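## Task

Press the green bell's button exactly three times. Each press must go fully down and then release fully for a moment. A press that makes the bell slide or tip still counts toward the total even if it earns nothing. A fourth press fails. Pressing any other bell's button fails, as does leaving any bell tipped over or moved. Anything held in place only by the robot at the end does not count.

## Robot and tools

Robot: two arms, left_arm and right_arm, each with a two-finger gripper. All poses share one scene frame. Its origin is on the table top midway between the arms. +x points out over the table, +z points up, and left_arm sits on the +y side. The arm names do not match the left or right side of any camera image. The printed hand position can be slightly wrong, more so at long reach.

Gripper axes: the fingers point along the gripper's +z and open and close along its y. end_effector_position is the point between the pads when closed. Closed fingertips reach about 19 mm past it, open ones about 6 mm. Closing pushes the tips about 13 mm further out, so leave that gap above any surface. For bell pressing a closed gripper pointing down works as a plunger.

The row (used by execute_actions and move): one flat list of 18 numbers covering both arms, even if only one moves. Order: left x, y, z, qw, qx, qy, qz, left gripper position, left gripper speed, then the same nine for the right arm. x, y, z are in metres and qw..qz a unit quaternion with w first; together they are an absolute pose for that gripper in the scene frame, not an offset. Gripper position and speed lie in -1 to 1. Position +1 is fully open (85 mm), 0 about 41 mm, about -0.8 pads touching, -1 closes until blocked. Speed -1 is roughly 20 mm/s, 0 about 85, +1 about 150. To leave a gripper unchanged, resend its previous two numbers; a 0 is a real command. To hold an arm still, resend the exact pose from the last result before it was to stay, with the same quaternion every time.

execute_actions(actions): a list of actions; each action is a table of up to 15 rows, each row one 1/30 s step. A short table repeats its last row to fill 15 steps. An empty list only returns state and images. A target more than 0.6 m from the gripper's current position along any of its own axes makes the action refused for both arms; if the first action fails this or any action is malformed, nothing runs. Each step, the commanded pose is clipped to within 70 mm and 16 degrees of the measured pose, so far targets take several actions; after an action the arm stops at its last clipped pose. Position wins over orientation when both cannot be met.

move(target, speed, blocking): target is one 18-number row as above, an absolute pose per arm. The gripper travels a straight path there; both arms finish together. speed is path top speed in m/s, 0.002 to 0.5, default 0.25; rotation is capped at twice that in rad/s. Paths last 0.5 to 10 s and ignore obstacles and the other arm. Gripper numbers are sent at the start. Faster contact hits harder, and aiming further beyond a contact presses harder, so for a bell aim only a little below the fully pressed button height and go slowly near it. With blocking=false the call returns after 0.5 s while the arm continues; use wait(0) to check, and call wait or stop before any new execute_actions or move.

wait(seconds): 0 to 10 s; arms hold their last command; returns early if a running move ends. stop(): brakes a running move; fingers keep moving. zoom_image(camera, region): closer look at the latest image from cam_high, cam_low, cam_left_wrist or cam_right_wrist (each 896x504); region is [x0, y0, x1, y1] in pixels, origin top-left, at most 504 by 504. finished_scene(scene): ends the current scene, given its number, after the robot holds the last command; irreversible; the reply reports success and gives the next task. Replying without a tool call ends everything.

Results: a state line 'left_arm: ... | right_arm: ...' with each gripper's position and quaternion, Hand target lines (the pose the controller now drives toward), joint positions and torques (offset, scaled, noisy), position_measured_pct (about 50 minus 50 times the finger position; 0 is fully open), and camera images. A move adds a 'move:' line: done, off_target, moving, held or fault, plus limits; paced means the pose was clipped, held means a check blocked some steps (the arm may then jump faster than requested). Naming only one arm means the other finished. 'pose unreachable' means the clearance check altered or blocked that arm's command. MOTOR HOT appears from 60 °C; at 75 °C an OVER-TEMPERATURE FAULT lets the arm sink.

Cautions: a joint torque reaching its load limit (48.6 N m for waist, shoulder, upper arm roll and elbow; 30.6 for forearm roll, wrist pitch and wrist roll) freezes that arm for 10 s and drops the rest of the call. Do not let the arms collide or push each other. Do not knock anything off the table, slide or tip a bell, or touch a wrong bell's button. Count presses carefully: after each press lift clear so the button returns fully before the next. Avoid slams and hard pushes; the simulation keeps running while you think, holding the last command.

Each tool is called after "Call:" as a command line: name --argument value for each argument, lists and objects as JSON in quotes; but a table of rows of numbers goes row by row, as --pt "numbers of a row", without its own name.

## Session

Call:
execute_actions --actions '[]'

Scene clock: 0.00 s.
left_arm: end_effector_position=(+0.2489, -0.2972, +0.4003) position_measured_pct=0.0 end_effector_quat_wxyz=(+0.294, -0.038, +0.894, -0.336) | right_arm: end_effector_position=(+0.5404, -0.3360, +0.2354) position_measured_pct=0.0 end_effector_quat_wxyz=(+0.595, +0.180, +0.669, -0.408)
Joint positions: left_arm=[ 1.816  0.409 -0.645  1.503 -0.367  0.5    3.242] | right_arm=[-0.941  1.074  0.611  2.018  1.608  1.075 -1.133]
Joint velocities: left_arm=[-0.001 -0.     0.001  0.     0.001 -0.     0.   ] | right_arm=[-0.     0.001  0.     0.    -0.     0.     0.   ]
Joint torques (N m, as the joint torque sensors report them, + toward a larger angle): no reading
Motor temperatures (°C, as the motors report them): left_arm=[33 33 28 30 34 35 41] | right_arm=[33 29 28 30 36 33 41]
Hand target (left_arm): +0.249, -0.297, +0.400; +0.294, -0.038, +0.894, -0.336
Hand target (right_arm): +0.540, -0.336, +0.235; +0.595, +0.180, +0.669, -0.408

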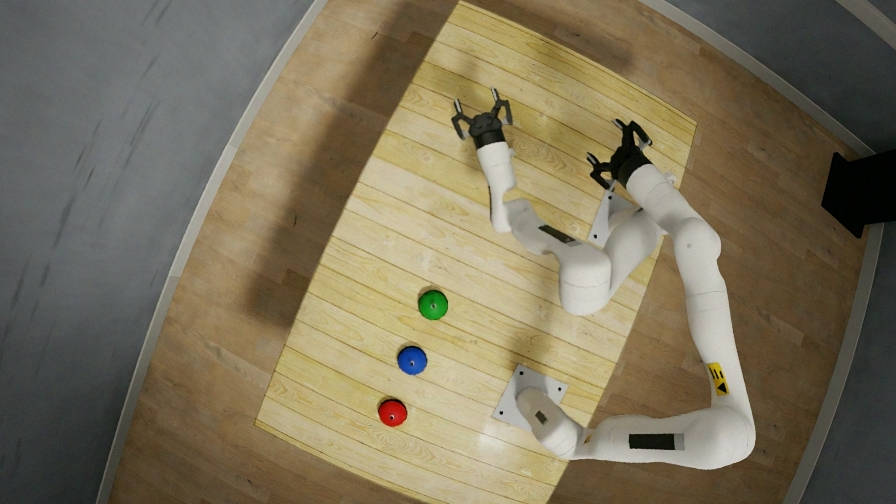

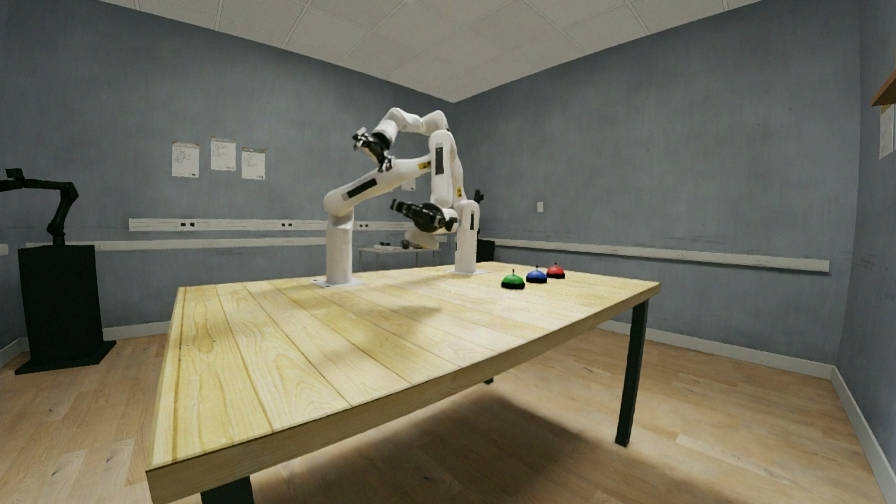

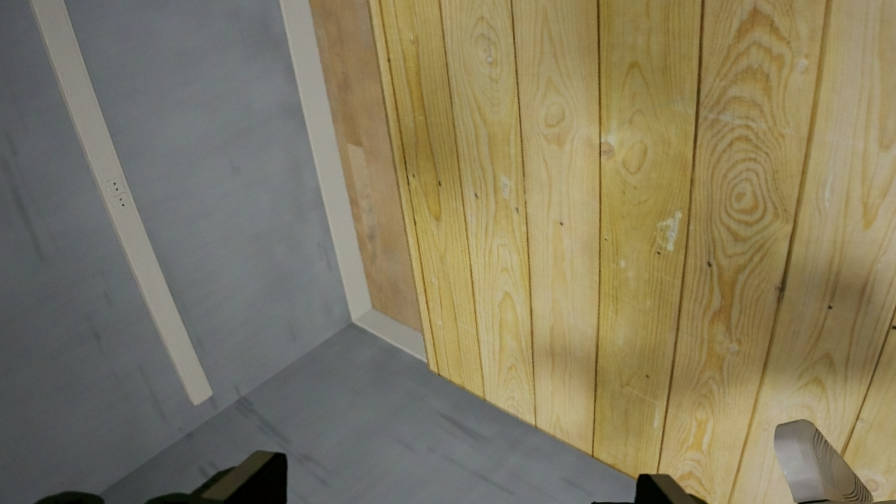

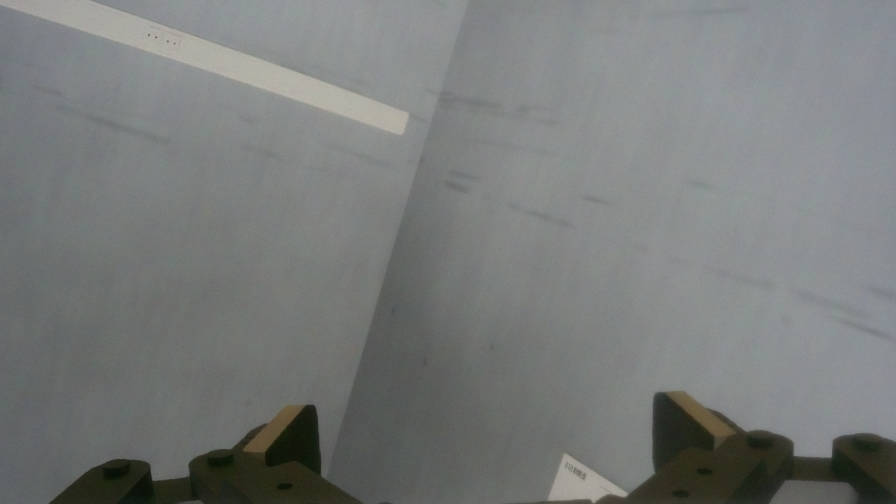

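Call:
move --target '[0.2,-0.22,0.63,0.294,-0.038,0.894,-0.336,-1,1,0.5404,-0.3360,0.2354,0.595,0.180,0.669,-0.408,1,0]' --speed 0.4

Call:
move --target '[0.33,0.14,0.63,0.294,-0.038,0.894,-0.336,-1,1,0.5404,-0.3360,0.2354,0.595,0.180,0.669,-0.408,1,0]' --speed 0.4

Scene clock: 19.97 s.
left_arm: end_effector_position=(+0.2001, -0.2201, +0.6301) position_measured_pct=91.7 end_effector_quat_wxyz=(+0.294, -0.039, +0.894, -0.336) | right_arm: end_effector_position=(+0.5404, -0.3360, +0.2354) position_measured_pct=0.0 end_effector_quat_wxyz=(+0.595, +0.180, +0.669, -0.408)
Joint positions: left_arm=[ 1.898  0.207 -0.604  0.997 -0.354  1.171  3.029] | right_arm=[-0.941  1.074  0.611  2.018  1.608  1.075 -1.134]
Joint velocities: left_arm=[-0.004  0.006 -0.005 -0.003  0.001  0.001 -0.001] | right_arm=[ 0.002 -0.001  0.     0.    -0.    -0.001  0.   ]
Joint torques (N m, as the joint torque sensors report them, + toward a larger angle): left_arm=[  0.41 -12.58  -1.11 -10.44  -1.31  -2.04  -0.09] | right_arm=[  0.53 -17.58   7.25  -1.17   0.4    2.95  -0.38]
Motor temperatures (°C, as the motors report them): left_arm=[33 33 28 30 34 35 41] | right_arm=[33 30 28 30 36 33 41]
Hand target (left_arm): +0.200, -0.220, +0.630; +0.294, -0.039, +0.894, -0.336
Hand target (right_arm): +0.540, -0.336, +0.235; +0.595, +0.180, +0.669, -0.408
Off the commanded pose (left_arm): 0.000 m, 0 deg.
Off the commanded pose (right_arm): 0.000 m, 0 deg.
move: done

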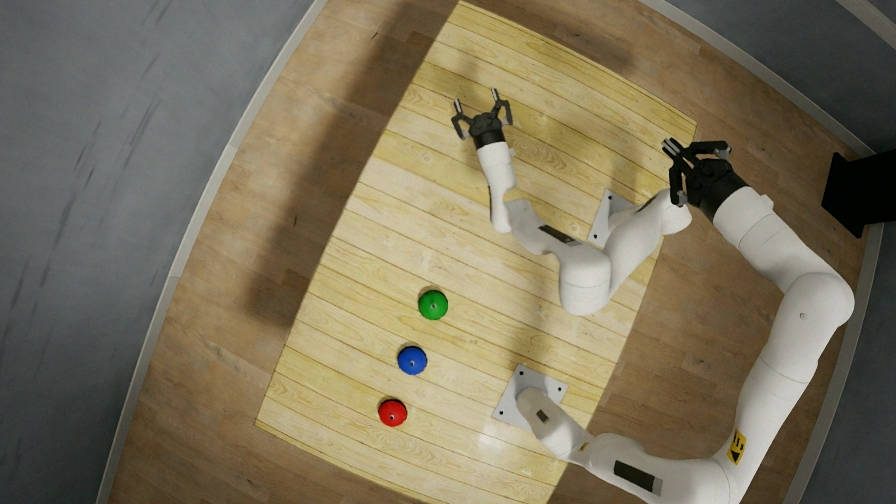

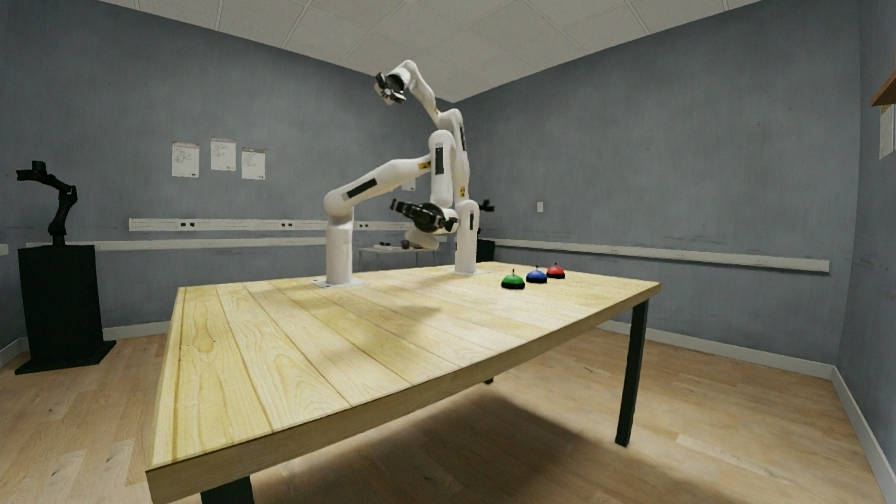

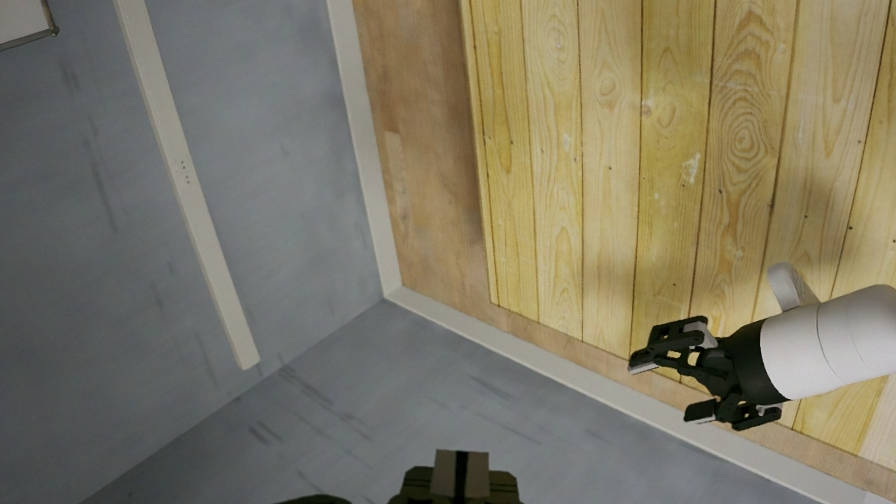

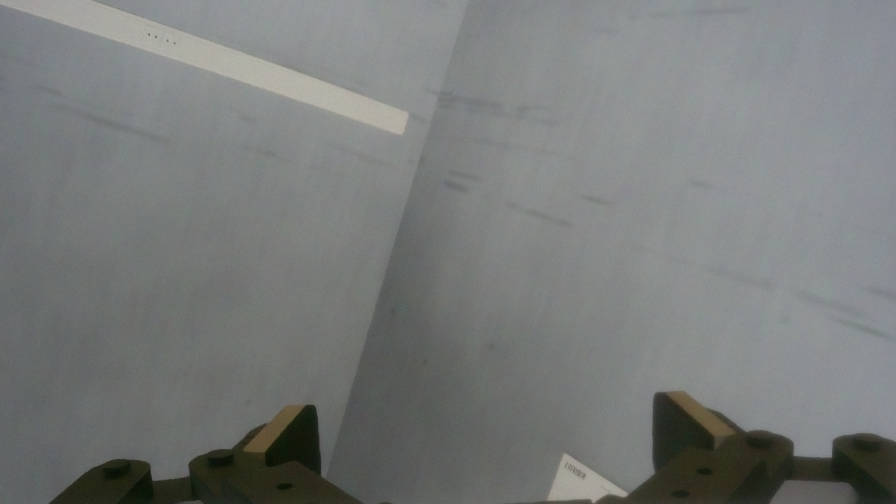

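Scene clock: 21.50 s.
left_arm: end_effector_position=(+0.3290, +0.1395, +0.6288) position_measured_pct=91.7 end_effector_quat_wxyz=(+0.293, -0.038, +0.895, -0.335) | right_arm: end_effector_position=(+0.5404, -0.3360, +0.2354) position_measured_pct=0.0 end_effector_quat_wxyz=(+0.595, +0.180, +0.669, -0.408)
Joint positions: left_arm=[ 1.88  -0.624 -0.507  1.464 -0.719  1.348  2.828] | right_arm=[-0.941  1.074  0.611  2.018  1.608  1.075 -1.134]
Joint velocities: left_arm=[-0.001 -0.007  0.002  0.002  0.001 -0.001  0.   ] | right_arm=[-0. -0.  0.  0. -0.  0. -0.]
Joint torques (N m, as the joint torque sensors report them, + toward a larger angle): left_arm=[-0.21  5.02  3.52 -8.69 -1.1  -2.32  0.04] | right_arm=[  0.52 -17.84   7.13  -1.07   0.34   2.88  -0.34]
Motor temperatures (°C, as the motors report them): left_arm=[33 33 28 30 34 35 41] | right_arm=[33 30 28 30 36 33 41]
Hand target (left_arm): +0.329, +0.140, +0.629; +0.293, -0.038, +0.894, -0.336
Hand target (right_arm): +0.540, -0.336, +0.235; +0.595, +0.180, +0.669, -0.408
Off the commanded pose (left_arm): 0.002 m, 0 deg.
Off the commanded pose (right_arm): 0.000 m, 0 deg.
move: done

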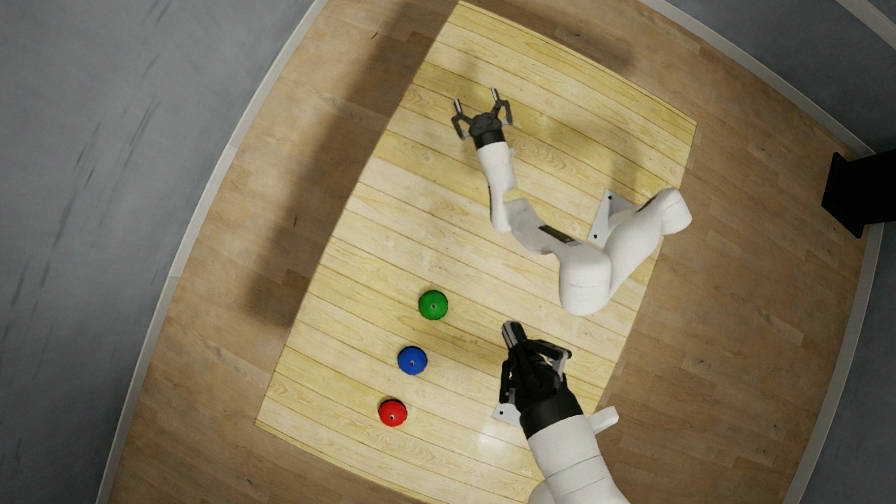

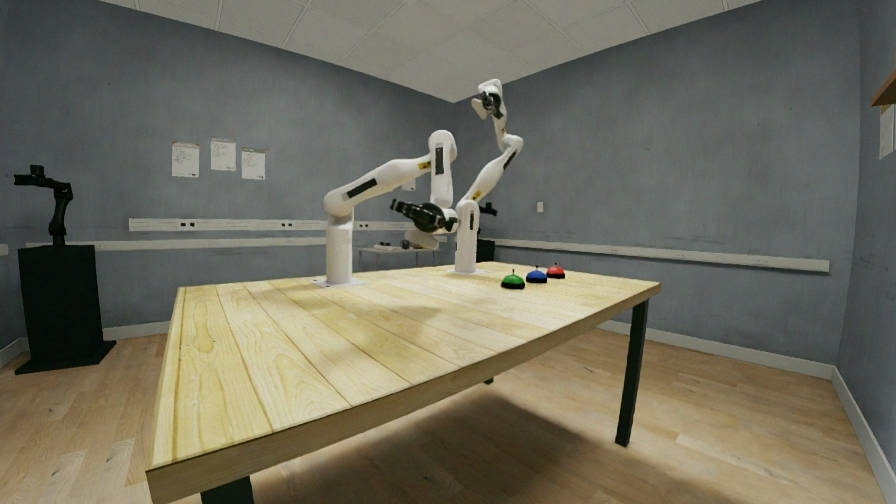

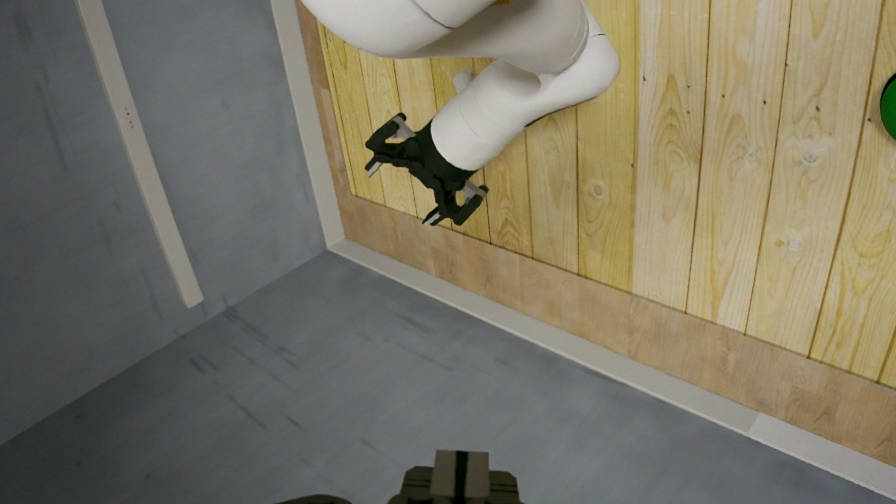

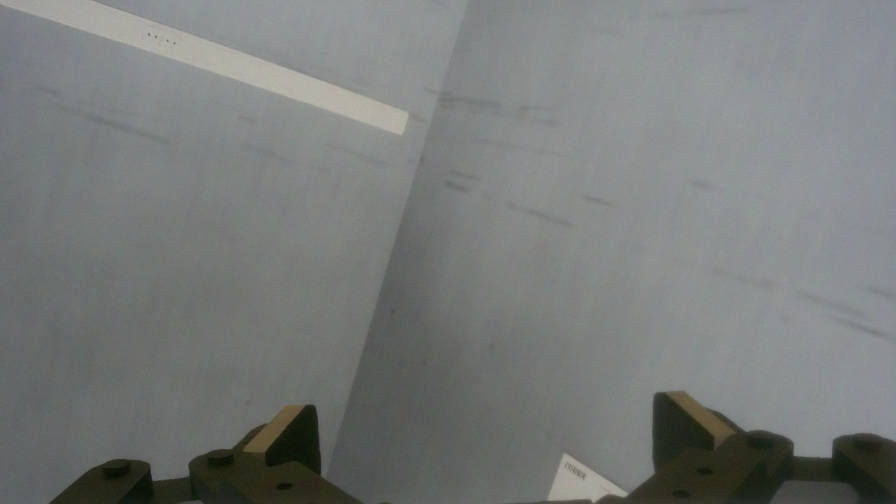

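Call:
move --target '[0.41,0.18,0.22,0,0,1,0,-1,1,0.5404,-0.3360,0.2354,0.595,0.180,0.669,-0.408,1,0]' --speed 0.4

Scene clock: 33.23 s.
left_arm: end_effector_position=(+0.4085, +0.1806, +0.2197) position_measured_pct=91.7 end_effector_quat_wxyz=(+0.001, +0.001, +1.000, +0.002) | right_arm: end_effector_position=(+0.5404, -0.3360, +0.2354) position_measured_pct=0.0 end_effector_quat_wxyz=(+0.595, +0.180, +0.669, -0.408)
Joint positions: left_arm=[ 2.674 -0.767 -1.719  1.721 -0.78   1.363  2.689] | right_arm=[-0.941  1.075  0.611  2.018  1.608  1.075 -1.134]
Joint velocities: left_arm=[ 0.005 -0.001 -0.001  0.     0.002 -0.    -0.001] | right_arm=[-0.    -0.    -0.    -0.     0.001 -0.002  0.   ]
Joint torques (N m, as the joint torque sensors report them, + toward a larger angle): left_arm=[ 0.47 13.53  5.76 -6.38 -0.2  -0.02  0.01] | right_arm=[  0.53 -17.62   7.05  -1.24   0.07   3.12  -0.17]
Motor temperatures (°C, as the motors report them): left_arm=[33 33 28 30 34 35 41] | right_arm=[33 30 28 30 36 33 41]
Hand target (left_arm): +0.408, +0.180, +0.220; +0.001, +0.001, +1.000, +0.002
Hand target (right_arm): +0.540, -0.336, +0.235; +0.595, +0.180, +0.669, -0.408
Off the commanded pose (left_arm): 0.002 m, 0 deg.
Off the commanded pose (right_arm): 0.000 m, 0 deg.
move: done; limits=paced

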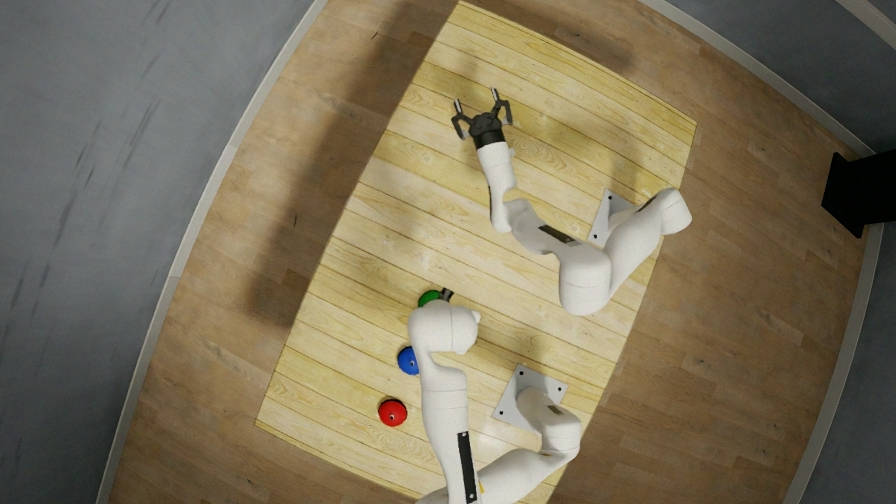

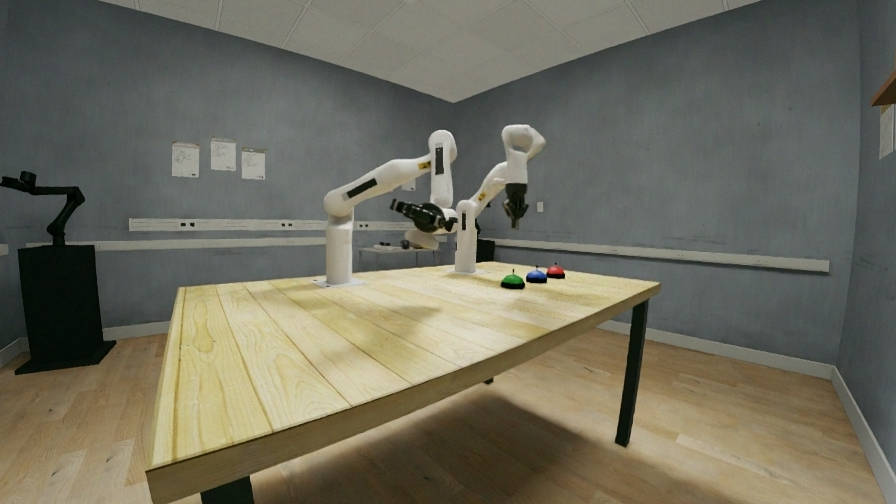

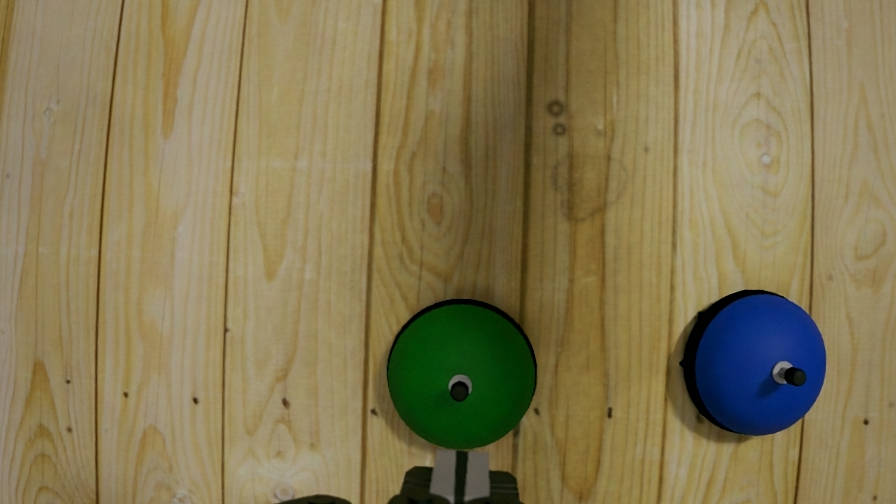

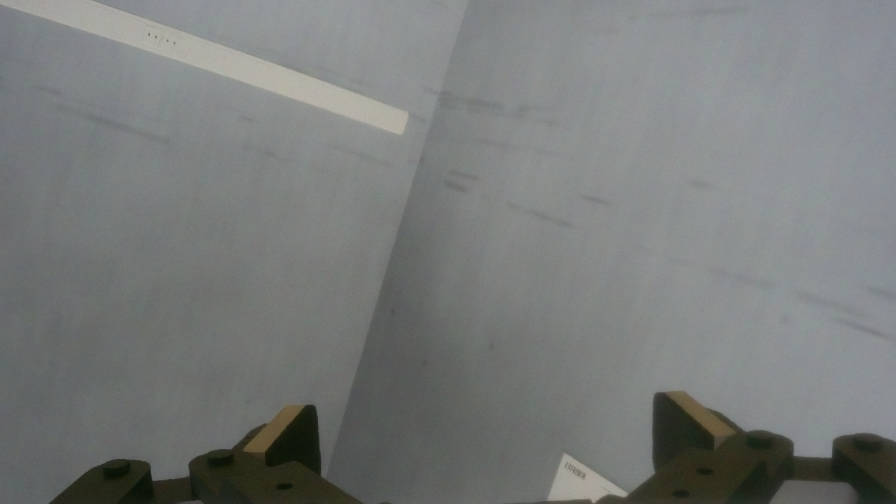

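Call:
move --target '[0.41,0.18,0.125,0,0,1,0,-1,1,0.5404,-0.3360,0.2354,0.595,0.180,0.669,-0.408,1,0]' --speed 0.3

Call:
zoom_image --camera "cam_low" --region '[480,230,560,300]'

Call:
zoom_image --camera "cam_left_wrist" --region '[320,300,600,504]'

Scene clock: 41.10 s.
left_arm: end_effector_position=(+0.4096, +0.1801, +0.1252) position_measured_pct=91.7 end_effector_quat_wxyz=(+0.000, +0.000, +1.000, -0.000) | right_arm: end_effector_position=(+0.5404, -0.3360, +0.2354) position_measured_pct=0.0 end_effector_quat_wxyz=(+0.595, +0.180, +0.669, -0.408)
Joint positions: left_arm=[ 2.732 -0.888 -1.857  1.864 -0.943  1.168  2.808] | right_arm=[-0.941  1.075  0.611  2.018  1.608  1.075 -1.134]
Joint velocities: left_arm=[ 0.003 -0.003 -0.001  0.001 -0.    -0.001 -0.   ] | right_arm=[ 0.    -0.001  0.     0.    -0.001 -0.001 -0.   ]
Joint torques (N m, as the joint torque sensors report them, + toward a larger angle): left_arm=[-0.35 14.4   6.6  -5.03 -0.23 -0.09 -0.03] | right_arm=[  0.08 -17.5    6.9   -1.43   0.31   3.22  -0.26]
Motor temperatures (°C, as the motors report them): left_arm=[33 33 28 30 34 35 41] | right_arm=[33 30 28 30 36 33 41]
Hand target (left_arm): +0.410, +0.180, +0.125; -0.000, +0.001, +1.000, -0.000
Hand target (right_arm): +0.540, -0.336, +0.235; +0.595, +0.180, +0.669, -0.408
Off the commanded pose (left_arm): 0.000 m, 0 deg.
Off the commanded pose (right_arm): 0.000 m, 0 deg.
move: done

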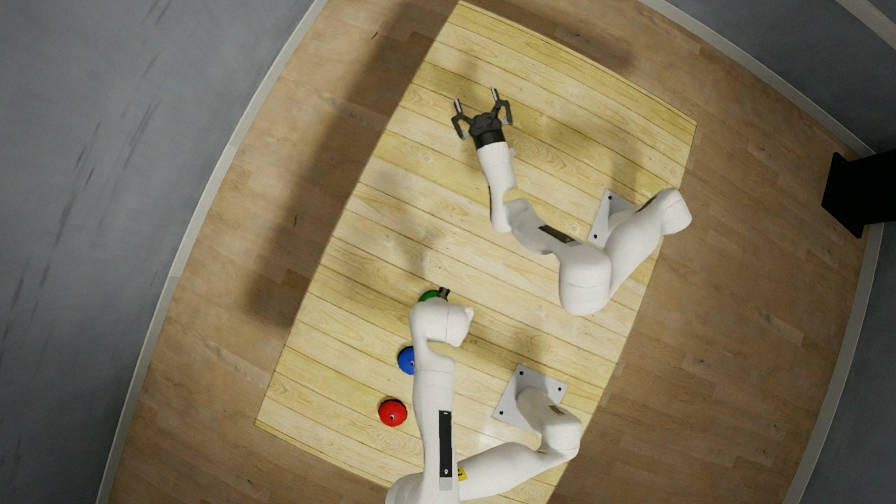

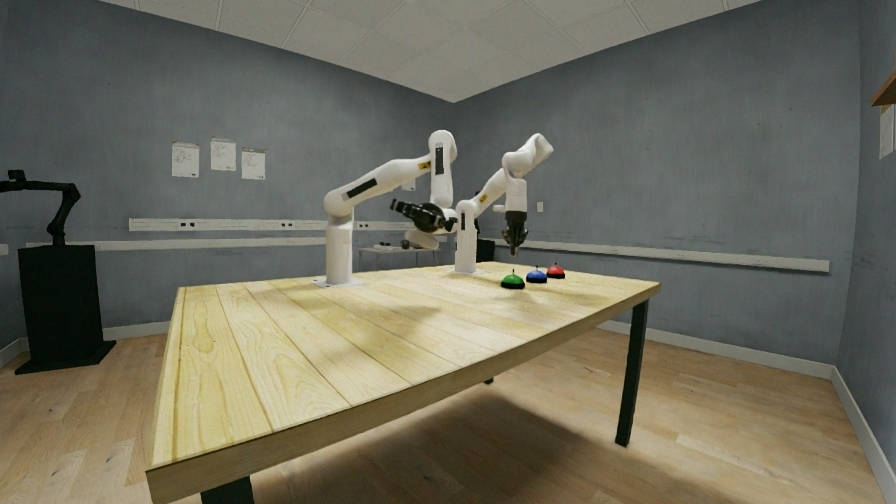

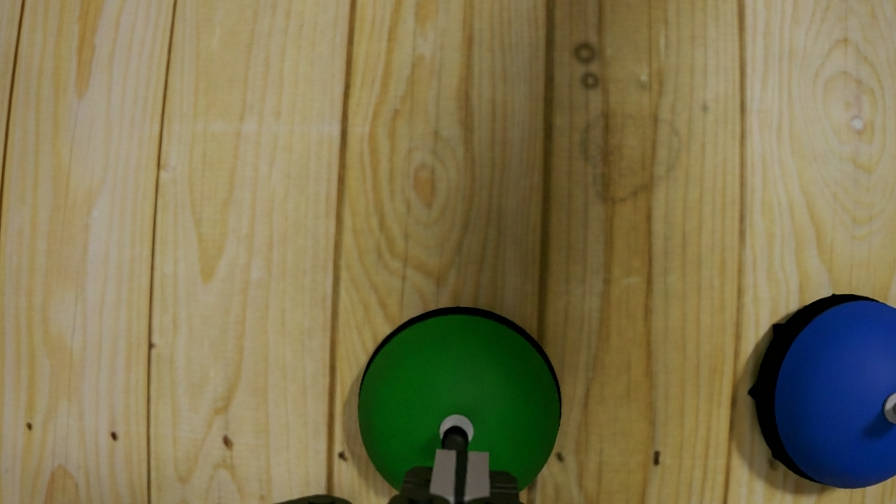

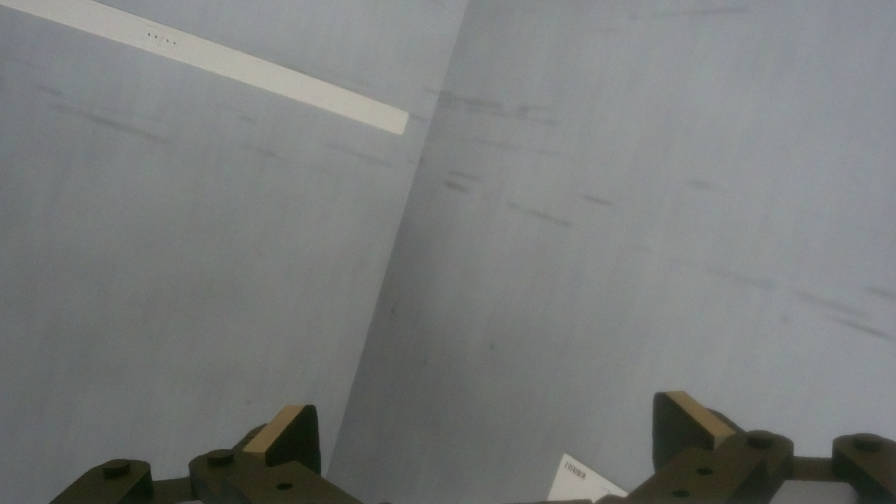

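Region (480, 230, 560, 300) of cam_low's 896x504 image, scaled by 6.300, with more detail than that image has; it fills the top 441 rows of this view, and the rest is white.

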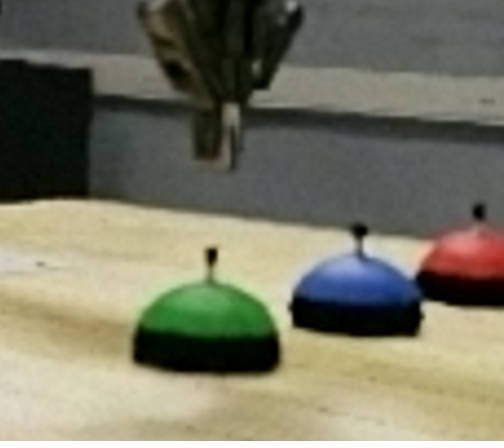

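Region (320, 300, 600, 504) of cam_left_wrist's 896x504 image, scaled by 1.800; it fills the top 367 rows of this view, and the rest is white.

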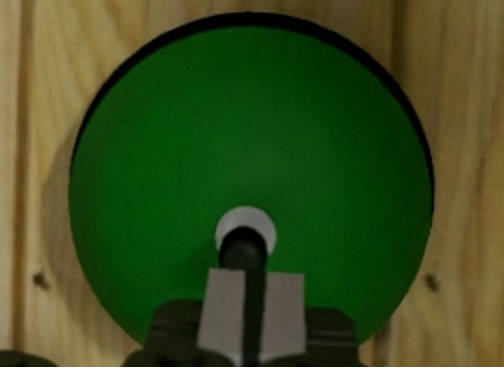

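Call:
move --target '[0.407,0.1775,0.09,0,0,1,0,-1,1,0.5404,-0.3360,0.2354,0.595,0.180,0.669,-0.408,1,0]' --speed 0.15

Call:
zoom_image --camera "cam_low" --region '[490,250,540,295]'

Scene clock: 50.33 s.
left_arm: end_effector_position=(+0.4069, +0.1776, +0.0902) position_measured_pct=91.7 end_effector_quat_wxyz=(+0.000, +0.000, +1.000, -0.000) | right_arm: end_effector_position=(+0.5404, -0.3360, +0.2354) position_measured_pct=0.0 end_effector_quat_wxyz=(+0.595, +0.180, +0.669, -0.408)
Joint positions: left_arm=[ 2.766 -0.935 -1.918  1.908 -1.015  1.099  2.869] | right_arm=[-0.941  1.075  0.611  2.018  1.608  1.075 -1.134]
Joint velocities: left_arm=[ 0.004 -0.002  0.     0.001  0.002 -0.002 -0.001] | right_arm=[-0.003  0.     0.    -0.    -0.001  0.002  0.001]
Joint torques (N m, as the joint torque sensors report them, + toward a larger angle): left_arm=[ 0.53 14.82  6.22 -4.26 -0.11 -0.29  0.02] | right_arm=[  0.29 -17.76   7.14  -1.37   0.65   2.86  -0.07]
Motor temperatures (°C, as the motors report them): left_arm=[33 34 28 31 34 35 41] | right_arm=[33 30 28 30 36 33 41]
Hand target (left_arm): +0.407, +0.177, +0.090; -0.000, +0.000, +1.000, -0.000
Hand target (right_arm): +0.540, -0.336, +0.235; +0.595, +0.180, +0.669, -0.408
Off the commanded pose (left_arm): 0.000 m, 0 deg.
Off the commanded pose (right_arm): 0.000 m, 0 deg.
move: done

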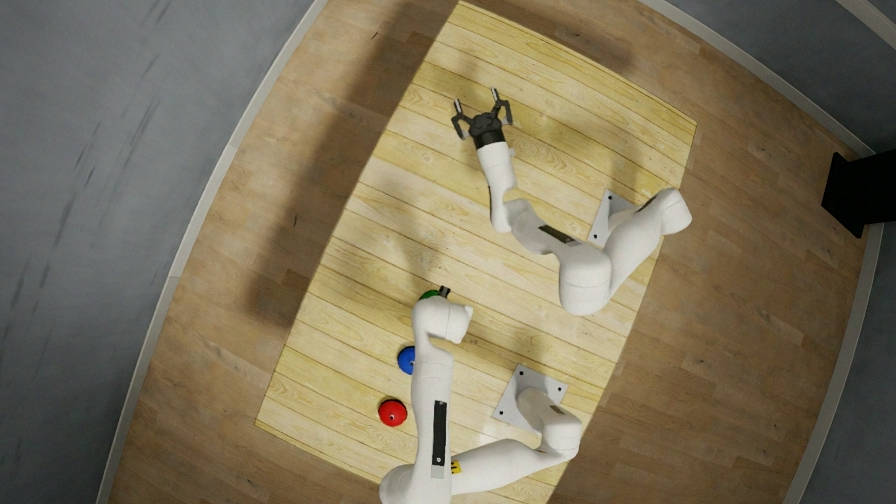

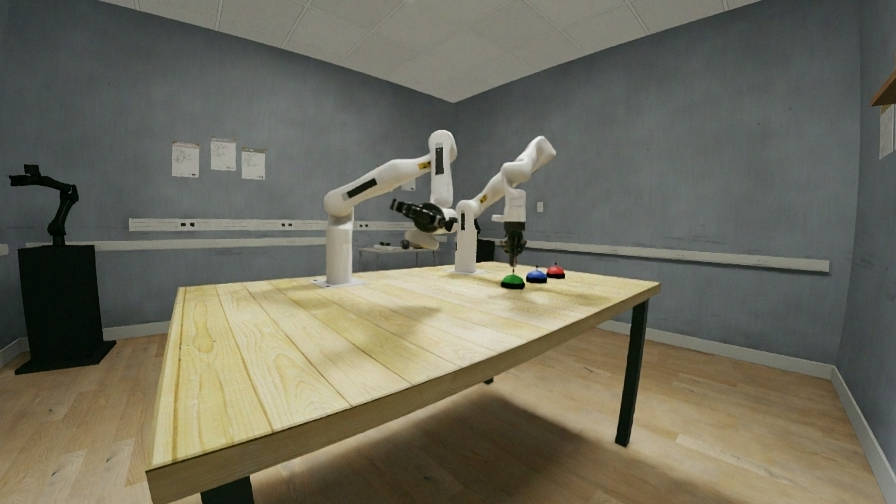

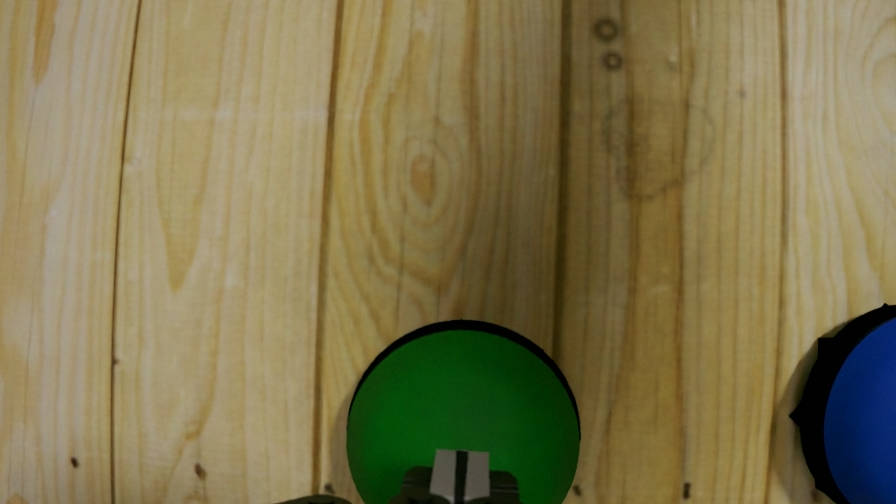

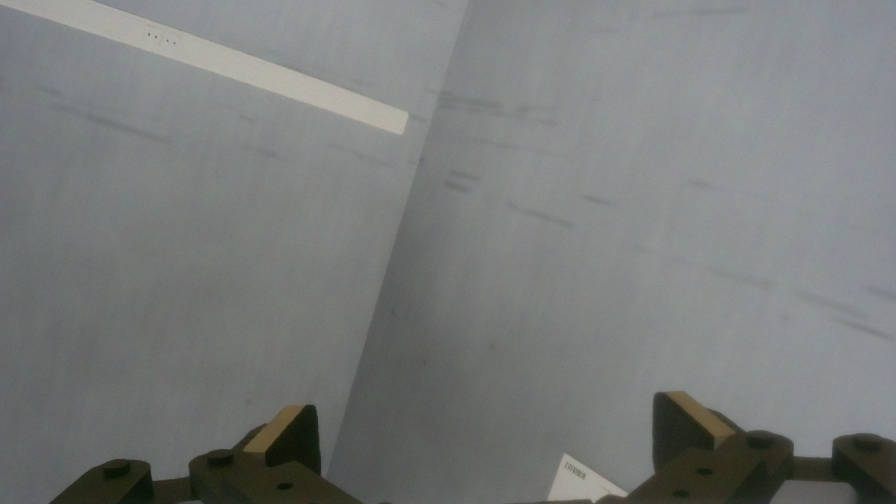

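Region (490, 250, 540, 295) of cam_low's 896x504 image, scaled by 10.080, with more detail than that image has; it fills the top 454 rows of this view, and the rest is white.

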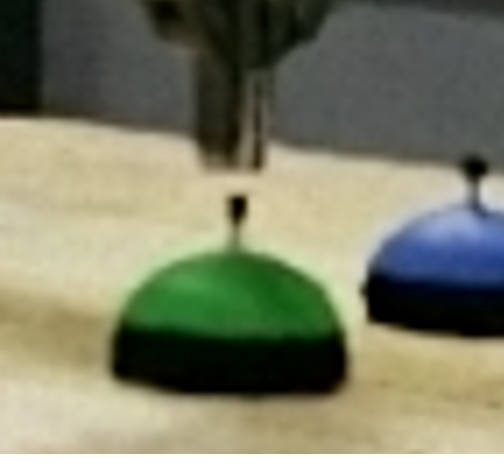

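Call:
move --target '[0.407,0.1775,0.075,0,0,1,0,-1,1,0.5404,-0.3360,0.2354,0.595,0.180,0.669,-0.408,1,0]' --speed 0.04

Call:
zoom_image --camera "cam_low" --region '[490,250,540,295]'

Scene clock: 55.13 s.
left_arm: end_effector_position=(+0.4078, +0.1766, +0.0789) position_measured_pct=91.7 end_effector_quat_wxyz=(+0.003, +0.000, +1.000, -0.000) | right_arm: end_effector_position=(+0.5404, -0.3360, +0.2354) position_measured_pct=0.0 end_effector_quat_wxyz=(+0.595, +0.180, +0.669, -0.408)
Joint positions: left_arm=[ 2.778 -0.951 -1.937  1.92  -1.047  1.077  2.893] | right_arm=[-0.941  1.075  0.611  2.018  1.608  1.075 -1.134]
Joint velocities: left_arm=[-0.    -0.002  0.005  0.002 -0.004  0.004  0.005] | right_arm=[-0.001  0.001 -0.    -0.     0.001  0.001  0.001]
Joint torques (N m, as the joint torque sensors report them, + toward a larger angle): left_arm=[ 0.39  8.68  2.34 -3.43 -1.25 -1.61 -0.09] | right_arm=[  0.44 -17.67   7.3   -1.37   0.32   3.12  -0.26]
Motor temperatures (°C, as the motors report them): left_arm=[33 34 28 31 34 35 41] | right_arm=[33 30 28 30 36 33 41]
Hand target (left_arm): +0.407, +0.177, +0.075; -0.000, +0.000, +1.000, -0.000
Hand target (right_arm): +0.540, -0.336, +0.235; +0.595, +0.180, +0.669, -0.408
Off the commanded pose (left_arm): 0.004 m, 0 deg.
Off the commanded pose (right_arm): 0.000 m, 0 deg.
move: off_target (left_arm)

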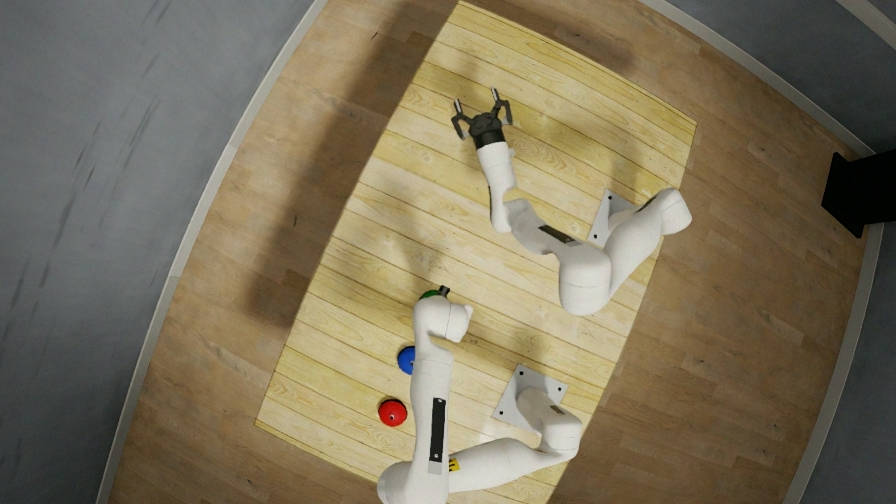

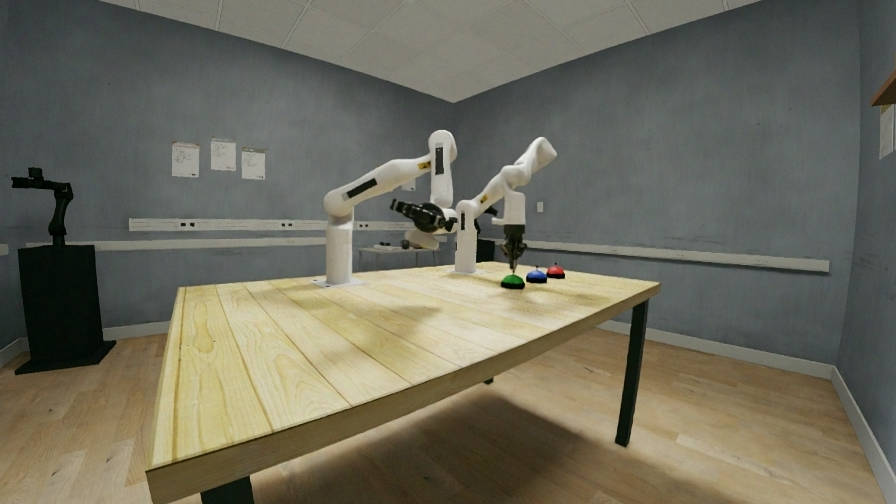

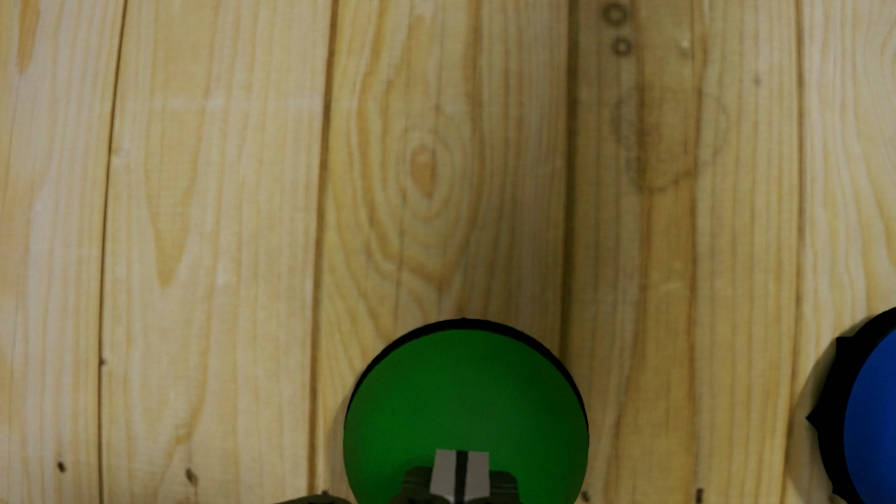

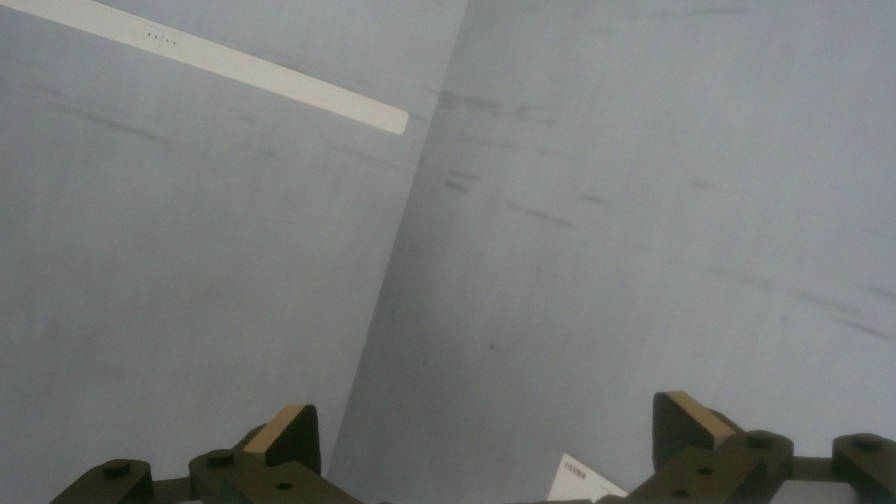

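Region (490, 250, 540, 295) of cam_low's 896x504 image, scaled by 10.080, with more detail than that image has; it fills the top 454 rows of this view, and the rest is white.

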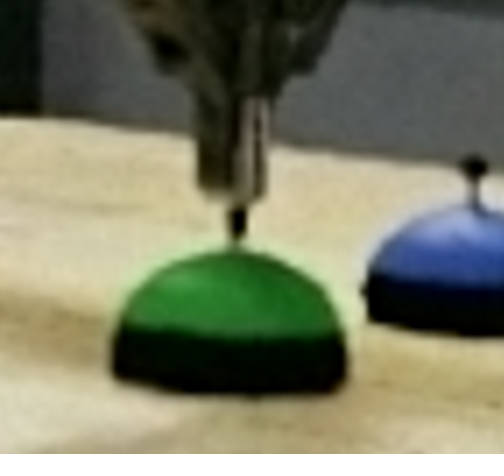

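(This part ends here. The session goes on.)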